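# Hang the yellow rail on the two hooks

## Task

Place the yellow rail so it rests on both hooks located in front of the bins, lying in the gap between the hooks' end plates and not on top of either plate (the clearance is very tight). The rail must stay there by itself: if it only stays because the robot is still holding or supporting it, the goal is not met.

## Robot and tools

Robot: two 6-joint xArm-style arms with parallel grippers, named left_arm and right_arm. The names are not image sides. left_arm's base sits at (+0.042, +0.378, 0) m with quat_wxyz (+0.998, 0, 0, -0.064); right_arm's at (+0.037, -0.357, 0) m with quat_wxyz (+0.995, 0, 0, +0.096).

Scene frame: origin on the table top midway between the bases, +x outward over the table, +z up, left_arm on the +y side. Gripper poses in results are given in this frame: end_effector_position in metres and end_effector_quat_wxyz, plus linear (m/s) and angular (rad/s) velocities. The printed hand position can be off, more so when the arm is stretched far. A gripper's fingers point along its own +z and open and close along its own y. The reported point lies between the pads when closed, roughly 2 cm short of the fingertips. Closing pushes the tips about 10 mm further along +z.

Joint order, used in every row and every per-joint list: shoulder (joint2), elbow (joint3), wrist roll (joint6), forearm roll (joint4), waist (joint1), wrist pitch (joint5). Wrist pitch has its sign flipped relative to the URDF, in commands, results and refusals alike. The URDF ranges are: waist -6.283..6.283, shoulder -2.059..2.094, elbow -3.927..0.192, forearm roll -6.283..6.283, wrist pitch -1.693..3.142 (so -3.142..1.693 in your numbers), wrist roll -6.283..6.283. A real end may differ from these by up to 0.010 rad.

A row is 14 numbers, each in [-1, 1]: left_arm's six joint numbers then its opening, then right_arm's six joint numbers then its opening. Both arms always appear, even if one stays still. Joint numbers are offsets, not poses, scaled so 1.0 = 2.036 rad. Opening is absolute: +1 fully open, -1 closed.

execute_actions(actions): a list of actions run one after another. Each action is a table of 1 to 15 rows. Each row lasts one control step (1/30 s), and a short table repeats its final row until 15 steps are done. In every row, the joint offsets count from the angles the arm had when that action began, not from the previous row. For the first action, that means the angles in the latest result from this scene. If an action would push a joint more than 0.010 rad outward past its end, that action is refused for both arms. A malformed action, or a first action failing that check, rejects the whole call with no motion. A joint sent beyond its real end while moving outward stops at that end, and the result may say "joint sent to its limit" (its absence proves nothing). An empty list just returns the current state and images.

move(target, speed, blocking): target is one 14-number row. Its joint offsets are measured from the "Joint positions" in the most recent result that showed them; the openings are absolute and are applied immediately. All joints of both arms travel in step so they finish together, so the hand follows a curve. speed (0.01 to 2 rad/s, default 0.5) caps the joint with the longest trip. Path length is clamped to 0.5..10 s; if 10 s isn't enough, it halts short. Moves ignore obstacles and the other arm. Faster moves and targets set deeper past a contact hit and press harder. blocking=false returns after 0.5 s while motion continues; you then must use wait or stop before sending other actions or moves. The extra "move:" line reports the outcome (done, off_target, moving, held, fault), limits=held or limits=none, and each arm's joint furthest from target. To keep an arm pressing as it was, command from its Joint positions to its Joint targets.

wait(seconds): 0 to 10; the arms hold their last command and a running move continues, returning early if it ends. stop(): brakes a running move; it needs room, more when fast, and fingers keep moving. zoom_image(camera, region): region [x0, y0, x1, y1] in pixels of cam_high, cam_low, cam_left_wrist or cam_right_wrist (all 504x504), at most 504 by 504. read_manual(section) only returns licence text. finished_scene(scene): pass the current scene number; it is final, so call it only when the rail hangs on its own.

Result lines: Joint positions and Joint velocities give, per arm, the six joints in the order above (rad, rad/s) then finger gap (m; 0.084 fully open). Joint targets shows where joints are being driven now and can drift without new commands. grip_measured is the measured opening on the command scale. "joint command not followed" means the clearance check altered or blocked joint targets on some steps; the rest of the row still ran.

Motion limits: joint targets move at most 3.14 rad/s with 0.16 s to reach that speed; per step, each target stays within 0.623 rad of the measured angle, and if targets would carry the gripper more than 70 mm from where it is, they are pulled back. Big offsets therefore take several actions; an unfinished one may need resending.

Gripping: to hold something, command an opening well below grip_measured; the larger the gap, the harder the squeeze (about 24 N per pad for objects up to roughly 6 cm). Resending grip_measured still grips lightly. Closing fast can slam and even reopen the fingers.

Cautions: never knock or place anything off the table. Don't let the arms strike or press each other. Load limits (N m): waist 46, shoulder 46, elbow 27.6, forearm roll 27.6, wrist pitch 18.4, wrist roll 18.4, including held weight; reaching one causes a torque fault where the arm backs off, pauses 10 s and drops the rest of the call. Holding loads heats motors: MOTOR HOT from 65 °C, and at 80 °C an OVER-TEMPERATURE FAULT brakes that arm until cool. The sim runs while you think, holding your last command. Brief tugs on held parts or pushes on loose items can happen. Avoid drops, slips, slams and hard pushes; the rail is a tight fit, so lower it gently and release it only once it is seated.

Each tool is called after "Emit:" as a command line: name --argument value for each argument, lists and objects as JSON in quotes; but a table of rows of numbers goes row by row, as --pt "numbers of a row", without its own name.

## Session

Emit:
execute_actions --actions '[]'

Scene clock: 0.00 s.
left_arm: end_effector_position=(+0.4063, +0.5645, +0.3628) grip_measured=+1.00 end_effector_quat_wxyz=(+0.048, +0.716, -0.697, +0.018) end_effector_velocity=(+0.000, -0.000, -0.000) end_effector_angular_velocity=(+0.000, -0.000, -0.000) | right_arm: end_effector_position=(+0.1720, -0.0422, +0.1172) grip_measured=+1.00 end_effector_quat_wxyz=(+0.722, +0.376, -0.557, +0.167) end_effector_velocity=(+0.000, -0.000, -0.000) end_effector_angular_velocity=(-0.002, -0.000, +0.001)
Joint names: [shoulder, elbow, wrist roll, forearm roll, waist, wrist pitch]
Joint positions: left_arm=[-0.158 -1.369  2.055 -0.061  0.64  -1.61   0.084] | right_arm=[ 1.144 -1.989  2.987  0.284  0.798 -2.495  0.084]
Joint velocities: left_arm=[-0.     0.001 -0.     0.    -0.001  0.001  0.   ] | right_arm=[ 0.001  0.     0.    -0.001 -0.    -0.    -0.   ]
Motor temperatures (°C, as the motors report them): left_arm=[41 44 43 42 38 45] | right_arm=[42 40 44 40 42 41]
Joint targets: left_arm=[-0.158 -1.369 2.055 -0.061 0.640 -1.610] | right_arm=[1.144 -1.989 2.987 0.284 0.798 -2.495]

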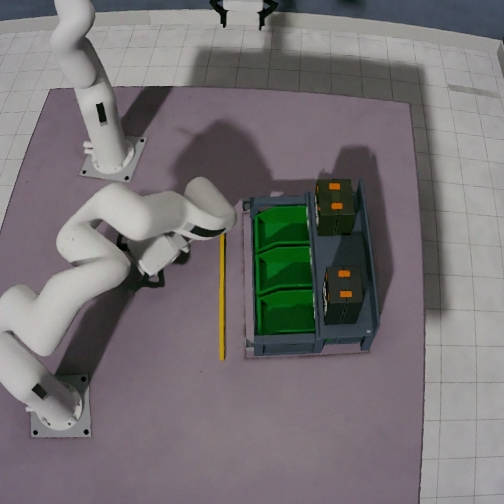

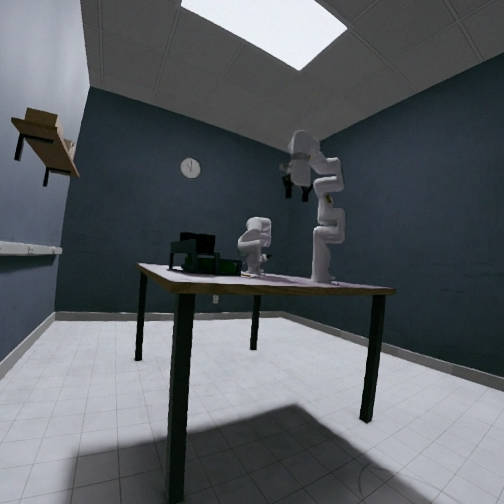

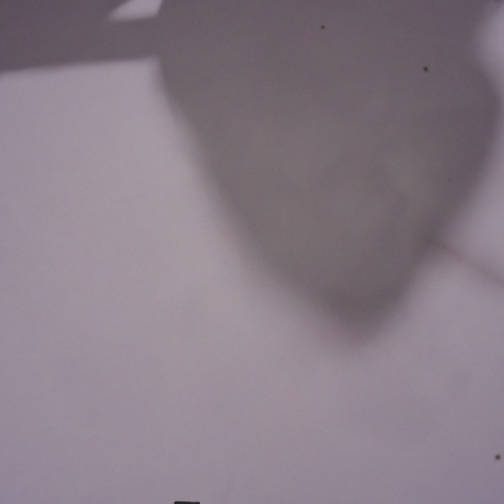

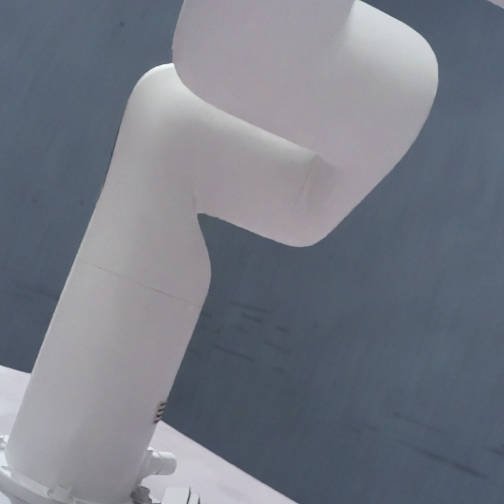

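Emit:
move --target '[-0.0683,0.2033,-0.3748,0.03,-0.3875,0.1758,1, -0.5472,0.4396,-0.4028,-0.1395,-0.193,0.7024,0.2]' --speed 0.9

Scene clock: 7.17 s.
left_arm: end_effector_position=(+0.4208, +0.2704, +0.2700) grip_measured=+1.00 end_effector_quat_wxyz=(-0.000, +0.707, -0.707, +0.001) end_effector_velocity=(-0.000, -0.001, +0.000) end_effector_angular_velocity=(+0.000, +0.000, -0.003) | right_arm: end_effector_position=(+0.4290, -0.0898, +0.1995) grip_measured=+0.19 end_effector_quat_wxyz=(-0.001, -0.708, +0.706, +0.000) end_effector_velocity=(+0.001, -0.000, +0.002) end_effector_angular_velocity=(+0.004, -0.005, -0.001)
Joint names: [shoulder, elbow, wrist roll, forearm roll, waist, wrist pitch]
Joint positions: left_arm=[-0.297 -0.956  1.292  0.    -0.149 -1.252  0.084] | right_arm=[ 0.031 -1.094  2.167  0.     0.406 -1.065  0.052]
Joint velocities: left_arm=[-0.    -0.001  0.    -0.    -0.002 -0.001 -0.   ] | right_arm=[-0.004 -0.    -0.001  0.001 -0.002  0.002 -0.   ]
Motor temperatures (°C, as the motors report them): left_arm=[41 45 43 42 38 45] | right_arm=[43 41 44 40 42 41]
Joint targets: left_arm=[-0.298 -0.956 1.292 0.000 -0.149 -1.252] | right_arm=[0.030 -1.094 2.167 0.000 0.406 -1.065]
move: done; limits=none; left_arm: farthest joint: the elbow, 0.001 radians from its target (0.414 radians at the start); right_arm: farthest joint: the waist, 0.001 radians from its target (0.393 radians at the start)

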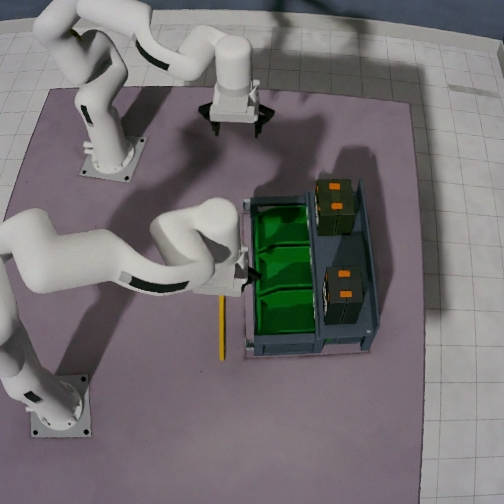

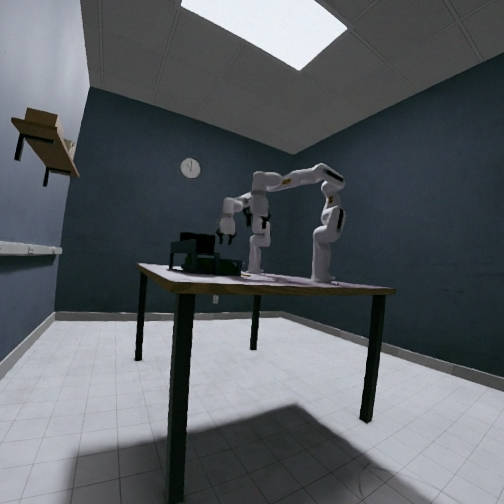

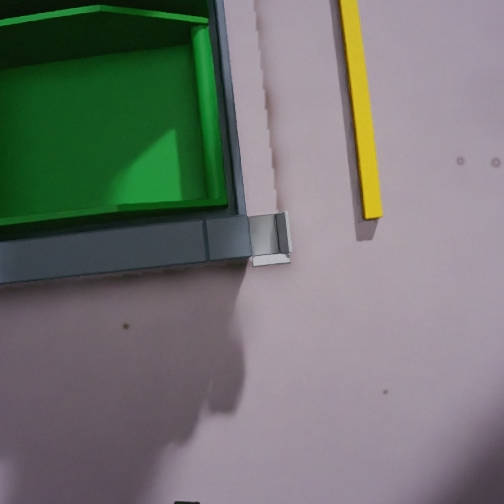

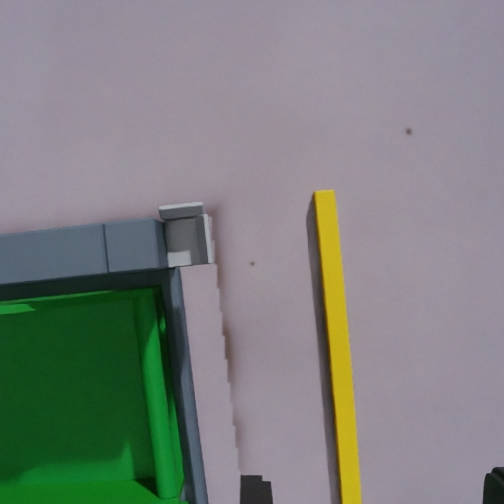

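Emit:
move --target '[0,0,0,0,0,0,1, 0.1656,0.012,0.0294,0,0.0844,0.1786,0.2]' --speed 0.5

Emit:
move --target '[0,0,0,0,0,0,1, 0.0288,0.0028,0,0,0,0.0316,0.2]' --speed 0.1

Scene clock: 19.93 s.
left_arm: end_effector_position=(+0.4208, +0.2704, +0.2700) grip_measured=+1.00 end_effector_quat_wxyz=(-0.000, +0.707, -0.707, +0.001) end_effector_velocity=(-0.000, -0.000, -0.001) end_effector_angular_velocity=(+0.001, +0.002, +0.000) | right_arm: end_effector_position=(+0.4021, -0.0030, +0.0509) grip_measured=+0.19 end_effector_quat_wxyz=(-0.001, +0.746, -0.666, -0.000) end_effector_velocity=(-0.003, -0.001, -0.005) end_effector_angular_velocity=(-0.007, +0.007, +0.002)
Joint names: [shoulder, elbow, wrist roll, forearm roll, waist, wrist pitch]
Joint positions: left_arm=[-0.297 -0.956  1.292  0.    -0.149 -1.252  0.084] | right_arm=[ 0.367 -1.07   2.227  0.     0.577 -0.702  0.052]
Joint velocities: left_arm=[ 0.002  0.    -0.001  0.    -0.001 -0.     0.   ] | right_arm=[ 0.007  0.003  0.    -0.     0.002  0.001 -0.   ]
Motor temperatures (°C, as the motors report them): left_arm=[41 46 43 42 38 45] | right_arm=[43 43 44 40 42 41]
Joint targets: left_arm=[-0.297 -0.956 1.292 0.000 -0.149 -1.252] | right_arm=[0.368 -1.070 2.227 0.000 0.578 -0.702]
move: done; limits=none; left_arm: farthest joint: the waist, 0.000 radians from its target (0.000 radians at the start); right_arm: farthest joint: the waist, 0.001 radians from its target (0.172 radians at the start)

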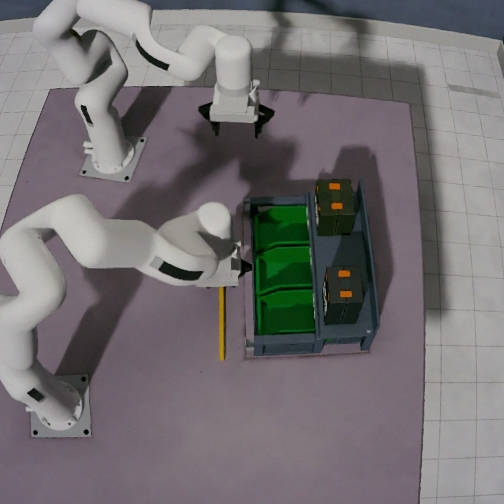

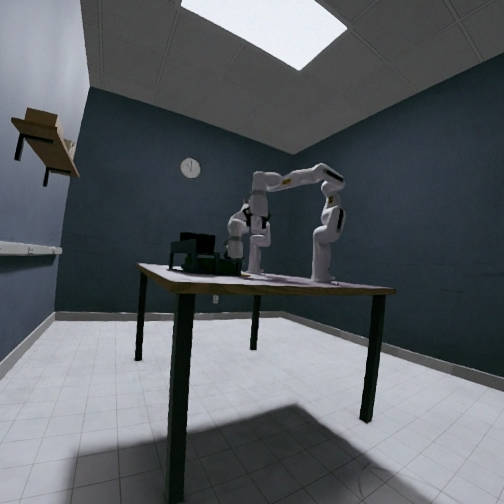

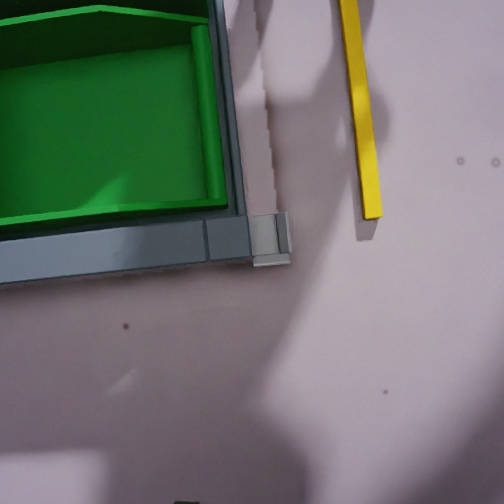

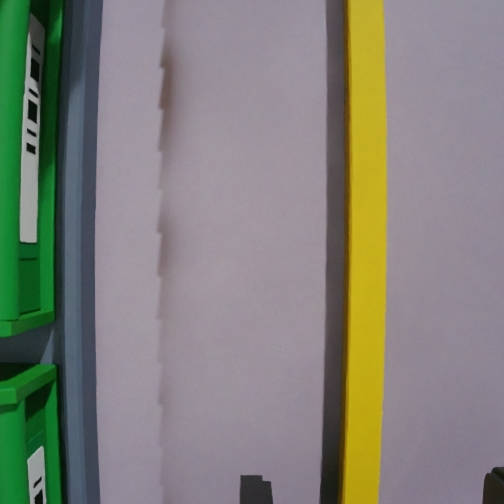

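Scene clock: 20.97 s.
left_arm: end_effector_position=(+0.4208, +0.2704, +0.2700) grip_measured=+1.00 end_effector_quat_wxyz=(-0.000, +0.707, -0.707, +0.001) end_effector_velocity=(-0.001, +0.000, -0.001) end_effector_angular_velocity=(+0.001, +0.003, +0.000) | right_arm: end_effector_position=(+0.4023, -0.0029, +0.0242) grip_measured=+0.19 end_effector_quat_wxyz=(-0.001, +0.746, -0.666, +0.000) end_effector_velocity=(-0.001, -0.001, -0.001) end_effector_angular_velocity=(-0.001, +0.002, -0.001)
Joint names: [shoulder, elbow, wrist roll, forearm roll, waist, wrist pitch]
Joint positions: left_arm=[-0.297 -0.956  1.292  0.    -0.149 -1.252  0.084] | right_arm=[ 0.425 -1.065  2.227  0.     0.577 -0.637  0.052]
Joint velocities: left_arm=[ 0.001  0.001 -0.    -0.    -0.    -0.002 -0.   ] | right_arm=[ 0.002  0.001  0.     0.001 -0.     0.     0.   ]
Motor temperatures (°C, as the motors report them): left_arm=[41 46 43 42 38 45] | right_arm=[43 43 44 40 42 41]
Joint targets: left_arm=[-0.297 -0.956 1.292 0.000 -0.149 -1.252] | right_arm=[0.425 -1.064 2.227 0.000 0.577 -0.637]
move: done; limits=none; left_arm: farthest joint: the waist, 0.000 radians from its target (0.000 radians at the start); right_arm: farthest joint: the shoulder, 0.001 radians from its target (0.059 radians at the start)

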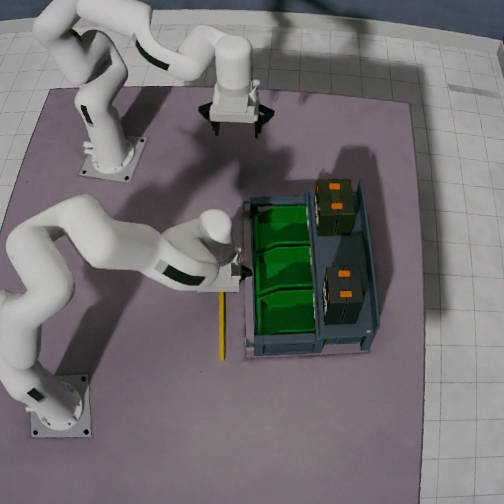

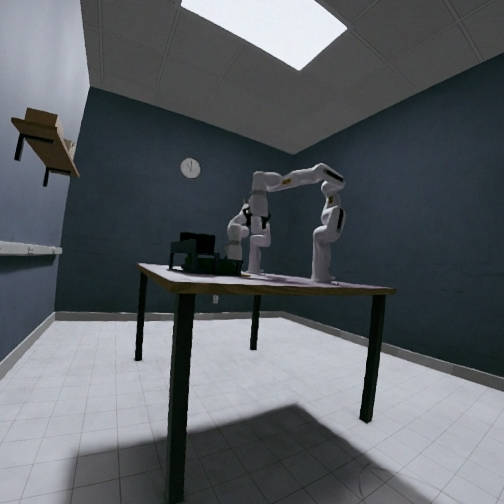

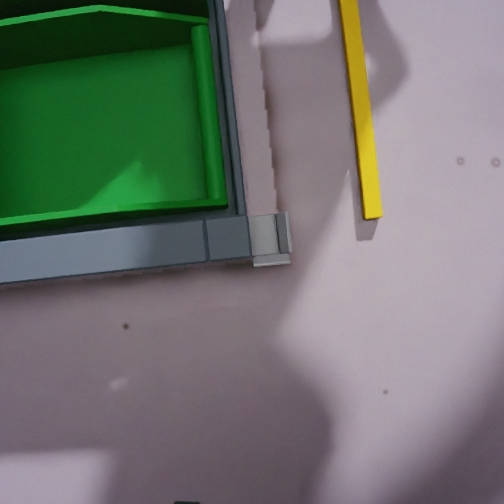

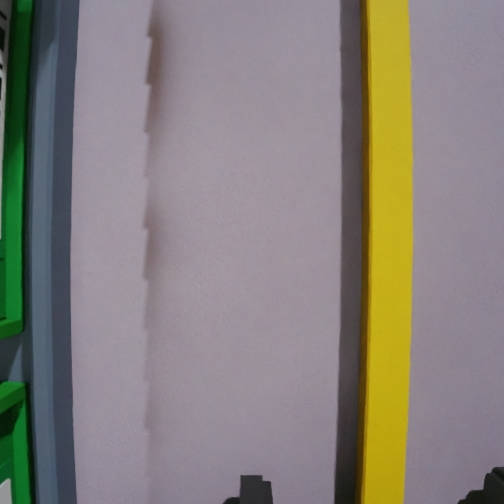

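Emit:
move --target '[0,0,0,0,0,0,1, 0.0015,0,0,0,0,0.0015,-1]'

Emit:
move --target '[-0.0121,0.011,0,0,0,-0.0011,1, -0.0763,-0.0167,0,0,0,-0.0944,-1]' --speed 0.25

Emit:
move --target '[0,0,0,0,0,0,1, 0.0918,-0.1363,-0.0262,0,-0.027,-0.0445,-1]' --speed 0.25

Emit:
zoom_image --camera "cam_left_wrist" --region '[190,100,320,280]'

Emit:
zoom_image --camera "cam_high" --region '[220,305,290,365]'

Scene clock: 31.57 s.
left_arm: end_effector_position=(+0.4208, +0.2704, +0.2700) grip_measured=+1.00 end_effector_quat_wxyz=(-0.000, +0.707, -0.707, +0.001) end_effector_velocity=(+0.000, -0.000, +0.001) end_effector_angular_velocity=(-0.001, -0.002, +0.000) | right_arm: end_effector_position=(+0.4028, -0.0025, +0.0236) grip_measured=-0.78 end_effector_quat_wxyz=(-0.002, +0.746, -0.666, +0.000) end_effector_velocity=(+0.000, -0.000, -0.000) end_effector_angular_velocity=(-0.000, -0.001, +0.001)
Joint names: [shoulder, elbow, wrist roll, forearm roll, waist, wrist pitch]
Joint positions: left_arm=[-0.297 -0.956  1.292  0.    -0.149 -1.252  0.084] | right_arm=[ 0.427 -1.065  2.227  0.     0.577 -0.634  0.01 ]
Joint velocities: left_arm=[-0.    -0.001 -0.     0.    -0.     0.001  0.   ] | right_arm=[ 0.     0.     0.    -0.001 -0.     0.001  0.   ]
Motor temperatures (°C, as the motors report them): left_arm=[41 47 43 42 38 45] | right_arm=[43 43 44 40 42 41]
Joint targets: left_arm=[-0.297 -0.956 1.292 0.000 -0.149 -1.252] | right_arm=[0.428 -1.065 2.227 0.000 0.577 -0.634]
move: done; limits=none; left_arm: farthest joint: the waist, 0.000 radians from its target (0.000 radians at the start); right_arm: farthest joint: the shoulder, 0.001 radians from its target (0.003 radians at the start)

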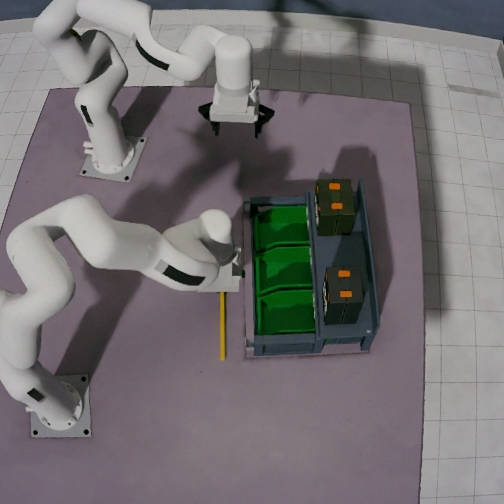

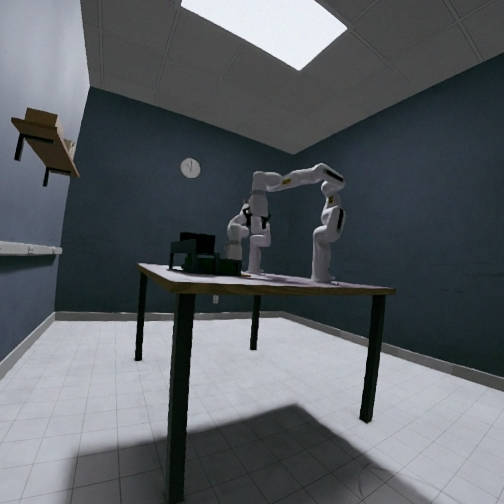

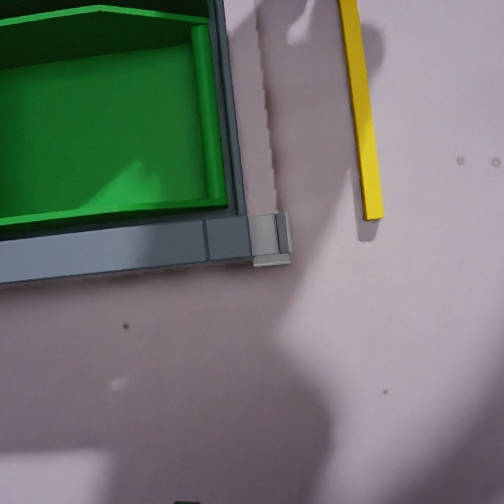

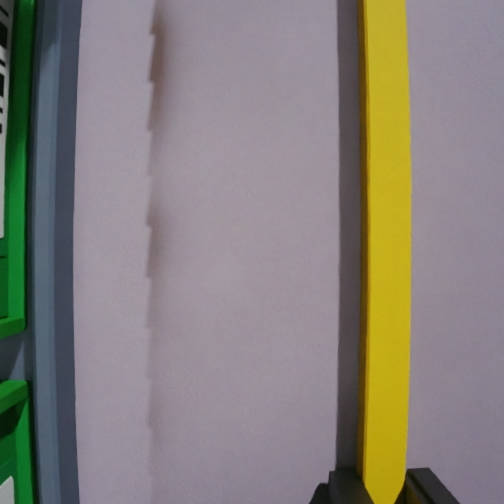

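Scene clock: 32.80 s.
left_arm: end_effector_position=(+0.4141, +0.2723, +0.2699) grip_measured=+1.00 end_effector_quat_wxyz=(-0.000, +0.707, -0.707, +0.001) end_effector_velocity=(-0.000, +0.000, -0.000) end_effector_angular_velocity=(+0.001, +0.002, +0.000) | right_arm: end_effector_position=(+0.4019, -0.0033, +0.1001) grip_measured=-0.78 end_effector_quat_wxyz=(-0.000, +0.746, -0.666, -0.000) end_effector_velocity=(+0.002, +0.002, +0.004) end_effector_angular_velocity=(+0.007, -0.006, -0.001)
Joint names: [shoulder, elbow, wrist roll, forearm roll, waist, wrist pitch]
Joint positions: left_arm=[-0.322 -0.933  1.292  0.    -0.149 -1.254  0.084] | right_arm=[ 0.273 -1.099  2.227  0.     0.577 -0.826  0.01 ]
Joint velocities: left_arm=[ 0.    -0.    -0.     0.    -0.    -0.002 -0.   ] | right_arm=[-0.004 -0.005 -0.     0.001 -0.    -0.    -0.   ]
Motor temperatures (°C, as the motors report them): left_arm=[41 47 43 42 38 45] | right_arm=[43 43 44 40 42 41]
Joint targets: left_arm=[-0.322 -0.933 1.292 0.000 -0.149 -1.254] | right_arm=[0.272 -1.099 2.227 0.000 0.577 -0.826]
move: done; limits=none; left_arm: farthest joint: the waist, 0.000 radians from its target (0.000 radians at the start); right_arm: farthest joint: the shoulder, 0.001 radians from its target (0.156 radians at the start)

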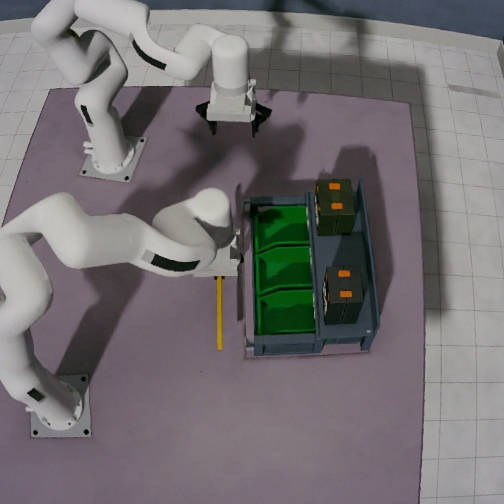

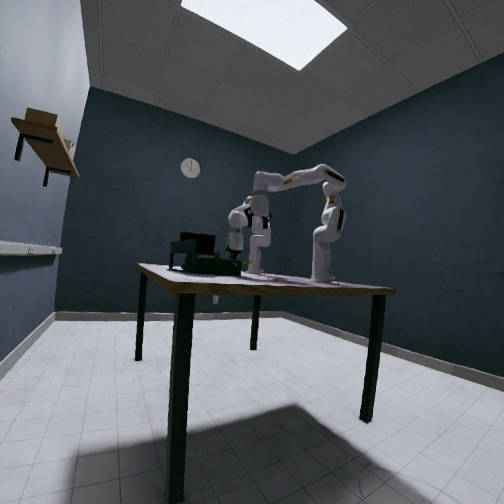

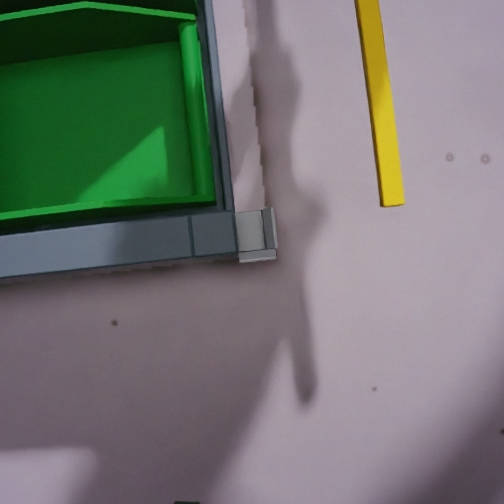

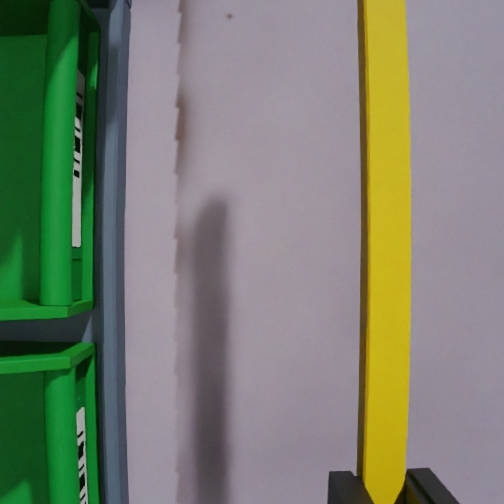

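Scene clock: 34.37 s.
left_arm: end_effector_position=(+0.4141, +0.2723, +0.2699) grip_measured=+1.00 end_effector_quat_wxyz=(-0.000, +0.707, -0.707, +0.001) end_effector_velocity=(+0.000, +0.000, -0.000) end_effector_angular_velocity=(-0.000, -0.001, +0.000) | right_arm: end_effector_position=(+0.4664, +0.0158, +0.1001) grip_measured=-0.78 end_effector_quat_wxyz=(-0.000, +0.746, -0.666, -0.000) end_effector_velocity=(+0.001, -0.000, -0.000) end_effector_angular_velocity=(-0.001, -0.000, +0.000)
Joint names: [shoulder, elbow, wrist roll, forearm roll, waist, wrist pitch]
Joint positions: left_arm=[-0.322 -0.933  1.292  0.    -0.149 -1.254  0.084] | right_arm=[ 0.459 -1.376  2.174  0.     0.522 -0.917  0.01 ]
Joint velocities: left_arm=[-0.     0.    -0.    -0.     0.     0.001 -0.   ] | right_arm=[ 0.002 -0.002 -0.    -0.001 -0.001 -0.    -0.   ]
Motor temperatures (°C, as the motors report them): left_arm=[41 47 43 42 38 45] | right_arm=[43 43 44 40 42 41]
Joint targets: left_arm=[-0.322 -0.933 1.292 0.000 -0.149 -1.254] | right_arm=[0.459 -1.376 2.174 0.000 0.522 -0.917]
move: done; limits=none; left_arm: farthest joint: the waist, 0.000 radians from its target (0.000 radians at the start); right_arm: farthest joint: the shoulder, 0.001 radians from its target (0.187 radians at the start)

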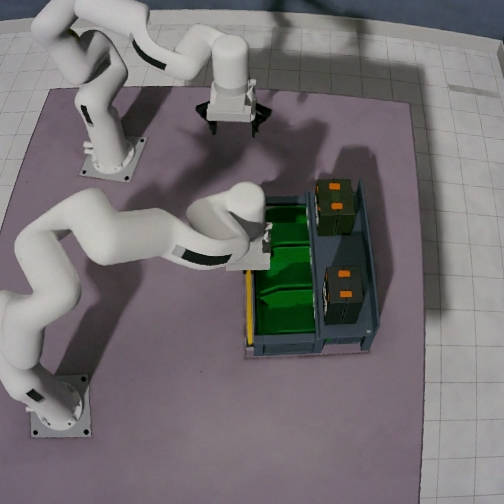

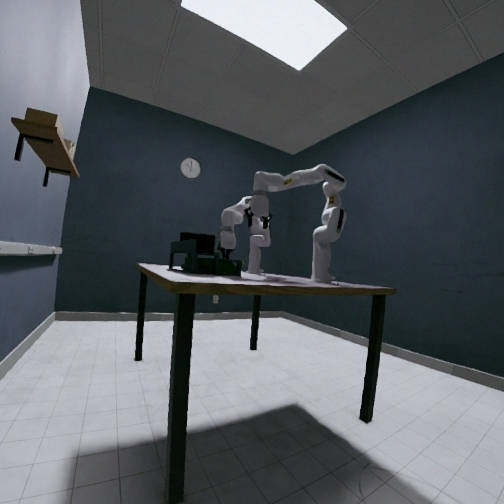

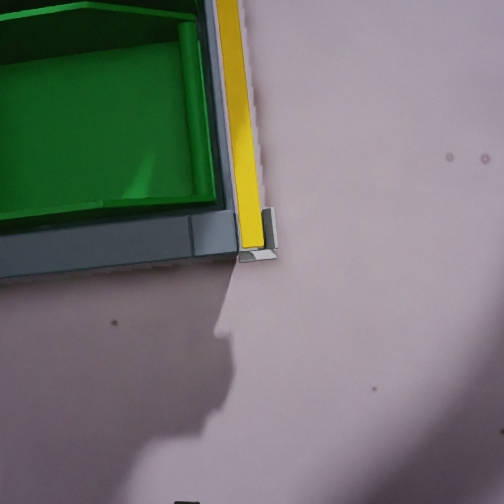

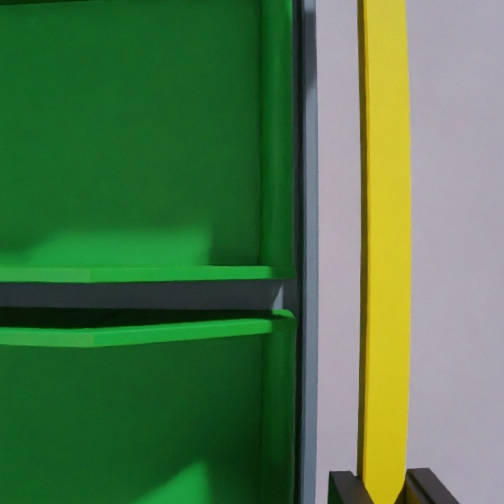

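Region (190, 100, 320, 280) of cam_left_wrist's 504x504 image, scaled by 2.800, with more detail than that image has.

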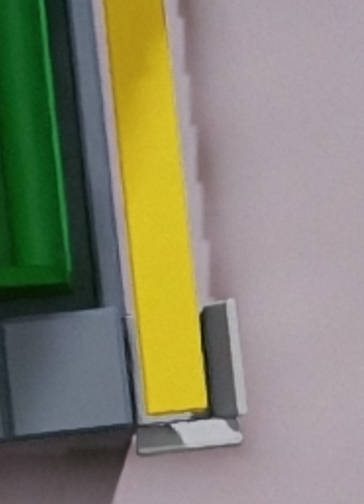

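Region (220, 305, 290, 365) of cam_high's 504x504 image, scaled by 7.200, with more detail than that image has; it fills the top 432 rows of this view, and the rest is white.

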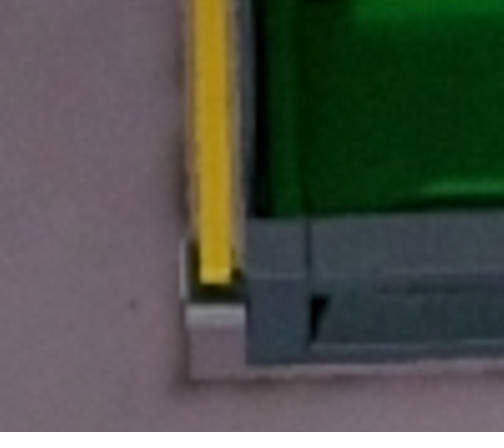

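Emit:
move --target '[0,0,0,0,0,0,1, 0.0107,0.0016,-0.0007,0,-0.0005,0.0123,-1]' --speed 0.03

Emit:
zoom_image --camera "cam_left_wrist" --region '[200,180,320,280]'

Emit:
zoom_image --camera "cam_high" --region '[220,305,290,365]'

Scene clock: 40.90 s.
left_arm: end_effector_position=(+0.4141, +0.2723, +0.2699) grip_measured=+1.00 end_effector_quat_wxyz=(-0.000, +0.707, -0.707, +0.001) end_effector_velocity=(-0.000, +0.000, -0.000) end_effector_angular_velocity=(+0.000, +0.000, -0.001) | right_arm: end_effector_position=(+0.4677, +0.0162, +0.0884) grip_measured=-0.78 end_effector_quat_wxyz=(-0.000, +0.746, -0.666, -0.000) end_effector_velocity=(+0.001, +0.001, +0.001) end_effector_angular_velocity=(+0.002, -0.003, +0.000)
Joint names: [shoulder, elbow, wrist roll, forearm roll, waist, wrist pitch]
Joint positions: left_arm=[-0.322 -0.933  1.292  0.    -0.149 -1.254  0.084] | right_arm=[ 0.481 -1.373  2.172  0.     0.521 -0.892  0.01 ]
Joint velocities: left_arm=[ 0.    -0.     0.001  0.     0.    -0.    -0.   ] | right_arm=[-0.    -0.001  0.    -0.    -0.     0.002 -0.   ]
Motor temperatures (°C, as the motors report them): left_arm=[41 47 43 42 38 45] | right_arm=[43 44 44 40 42 41]
Joint targets: left_arm=[-0.322 -0.933 1.292 0.000 -0.149 -1.254] | right_arm=[0.481 -1.373 2.172 0.000 0.521 -0.892]
move: done; limits=none; left_arm: farthest joint: the waist, 0.000 radians from its target (0.000 radians at the start); right_arm: farthest joint: the waist, 0.000 radians from its target (0.001 radians at the start)

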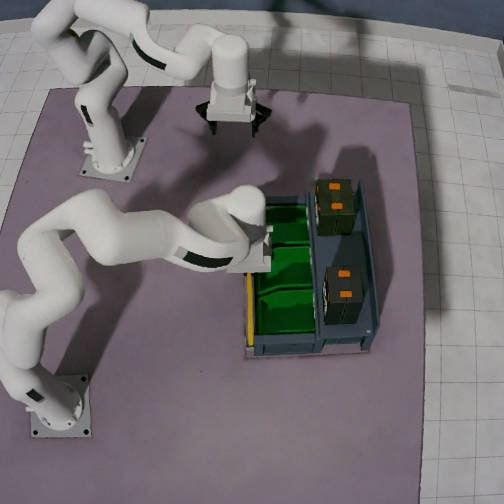

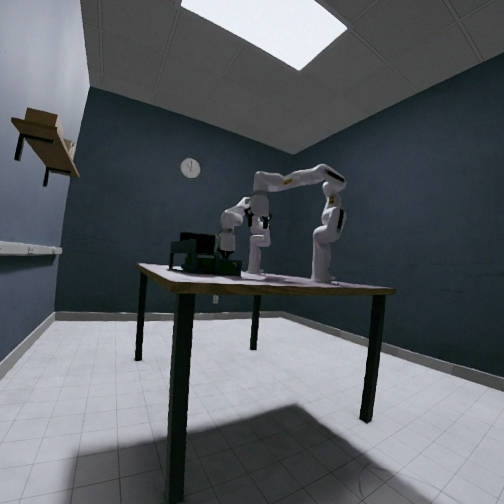

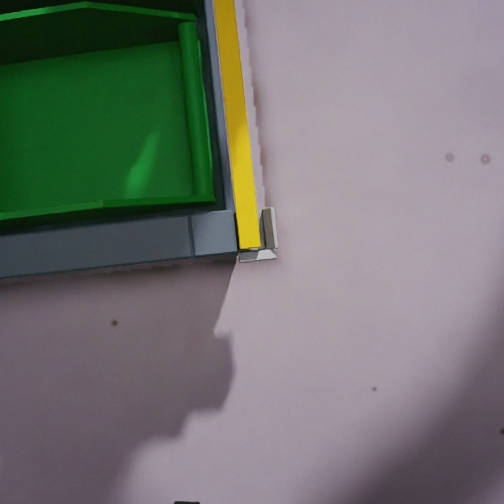

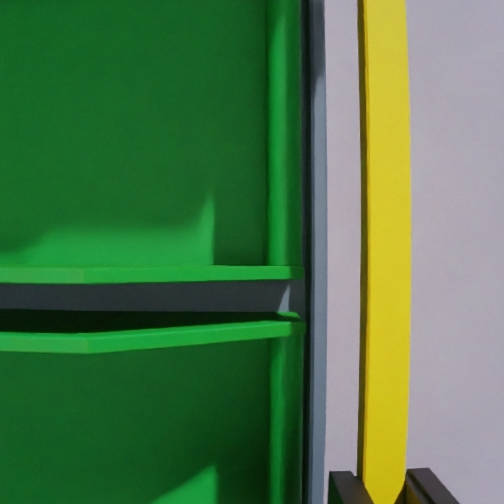

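Region (200, 180, 320, 280) of cam_left_wrist's 504x504 image, scaled by 4.200, with more detail than that image has.

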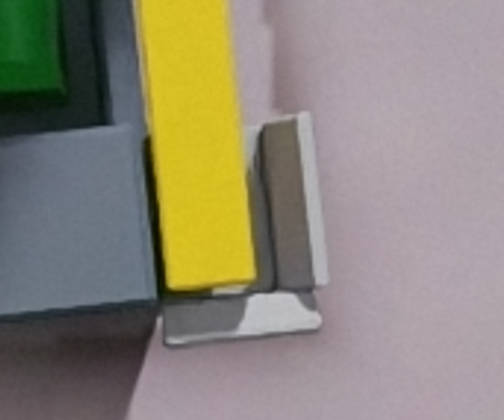

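Region (220, 305, 290, 365) of cam_high's 504x504 image, scaled by 7.200, with more detail than that image has; it fills the top 432 rows of this view, and the rest is white.

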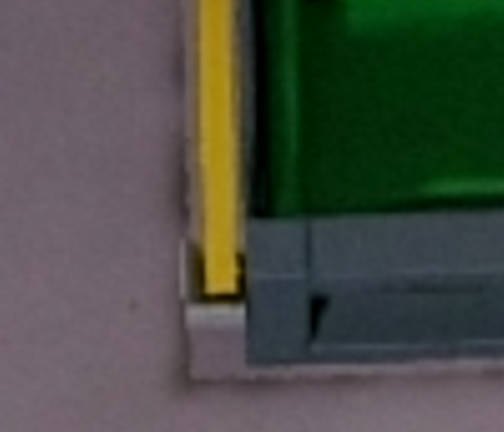

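Rotate slightly (+y end away from post, −y end toward it) and lower.

Emit:
move --target '[0,0,0,0,0,0,1, 0.007,0.0037,-0.002,0,0,0.0107,-1]' --speed 0.018

Emit:
zoom_image --camera "cam_left_wrist" --region '[200,180,320,280]'

Emit:
zoom_image --camera "cam_high" --region '[220,305,290,365]'

Scene clock: 48.63 s.
left_arm: end_effector_position=(+0.4141, +0.2723, +0.2699) grip_measured=+1.00 end_effector_quat_wxyz=(-0.000, +0.707, -0.707, +0.001) end_effector_velocity=(-0.000, +0.000, -0.000) end_effector_angular_velocity=(+0.001, +0.002, +0.000) | right_arm: end_effector_position=(+0.4678, +0.0162, +0.0794) grip_measured=-0.78 end_effector_quat_wxyz=(-0.001, +0.747, -0.665, -0.000) end_effector_velocity=(+0.000, +0.000, +0.000) end_effector_angular_velocity=(+0.002, -0.001, -0.000)
Joint names: [shoulder, elbow, wrist roll, forearm roll, waist, wrist pitch]
Joint positions: left_arm=[-0.322 -0.933  1.292  0.    -0.149 -1.254  0.084] | right_arm=[ 0.495 -1.366  2.168  0.     0.521 -0.87   0.01 ]
Joint velocities: left_arm=[ 0.001 -0.    -0.    -0.     0.    -0.002 -0.   ] | right_arm=[-0.     0.    -0.     0.001  0.     0.002  0.   ]
Motor temperatures (°C, as the motors report them): left_arm=[41 47 43 42 38 45] | right_arm=[43 44 44 40 42 41]
Joint targets: left_arm=[-0.322 -0.933 1.292 0.000 -0.149 -1.254] | right_arm=[0.495 -1.365 2.168 0.000 0.521 -0.870]
move: done; limits=none; left_arm: farthest joint: the waist, 0.000 radians from its target (0.000 radians at the start); right_arm: farthest joint: the shoulder, 0.001 radians from its target (0.014 radians at the start)

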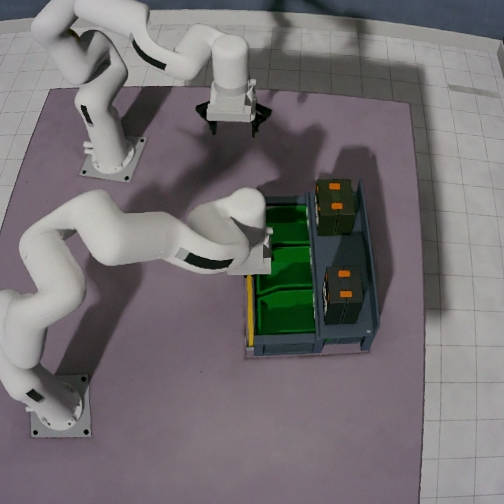

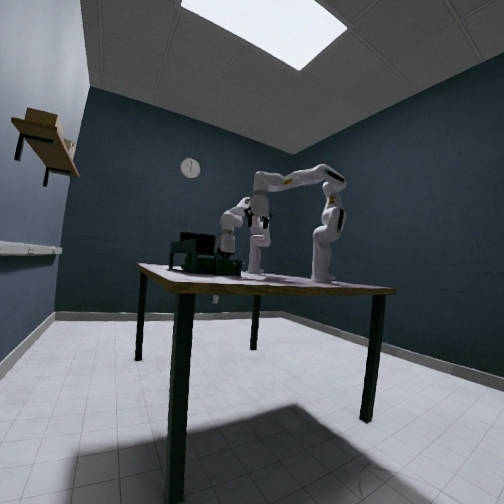

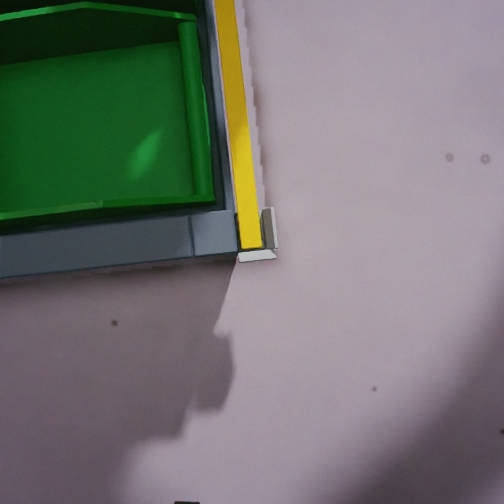

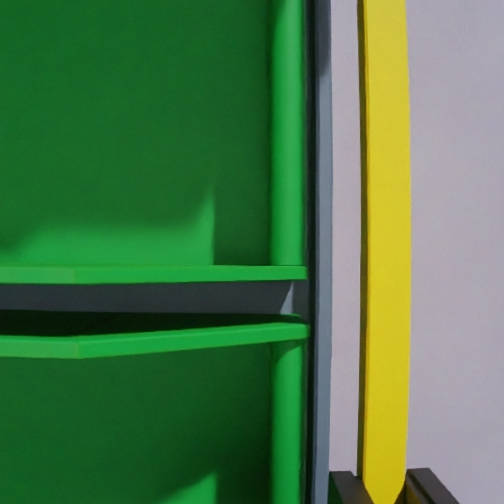

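Region (200, 180, 320, 280) of cam_left_wrist's 504x504 image, scaled by 4.200, with more detail than that image has.

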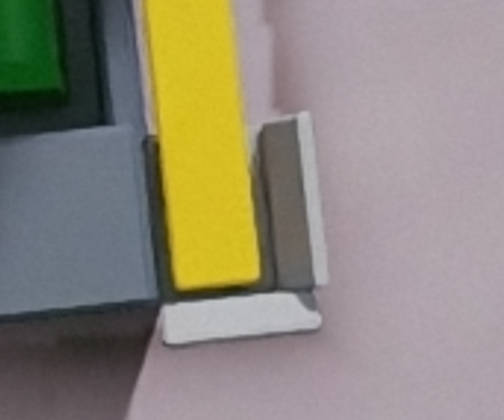

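Region (220, 305, 290, 365) of cam_high's 504x504 image, scaled by 7.200, with more detail than that image has; it fills the top 432 rows of this view, and the rest is white.

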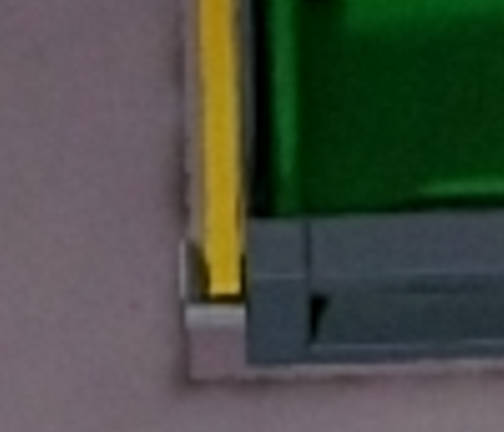

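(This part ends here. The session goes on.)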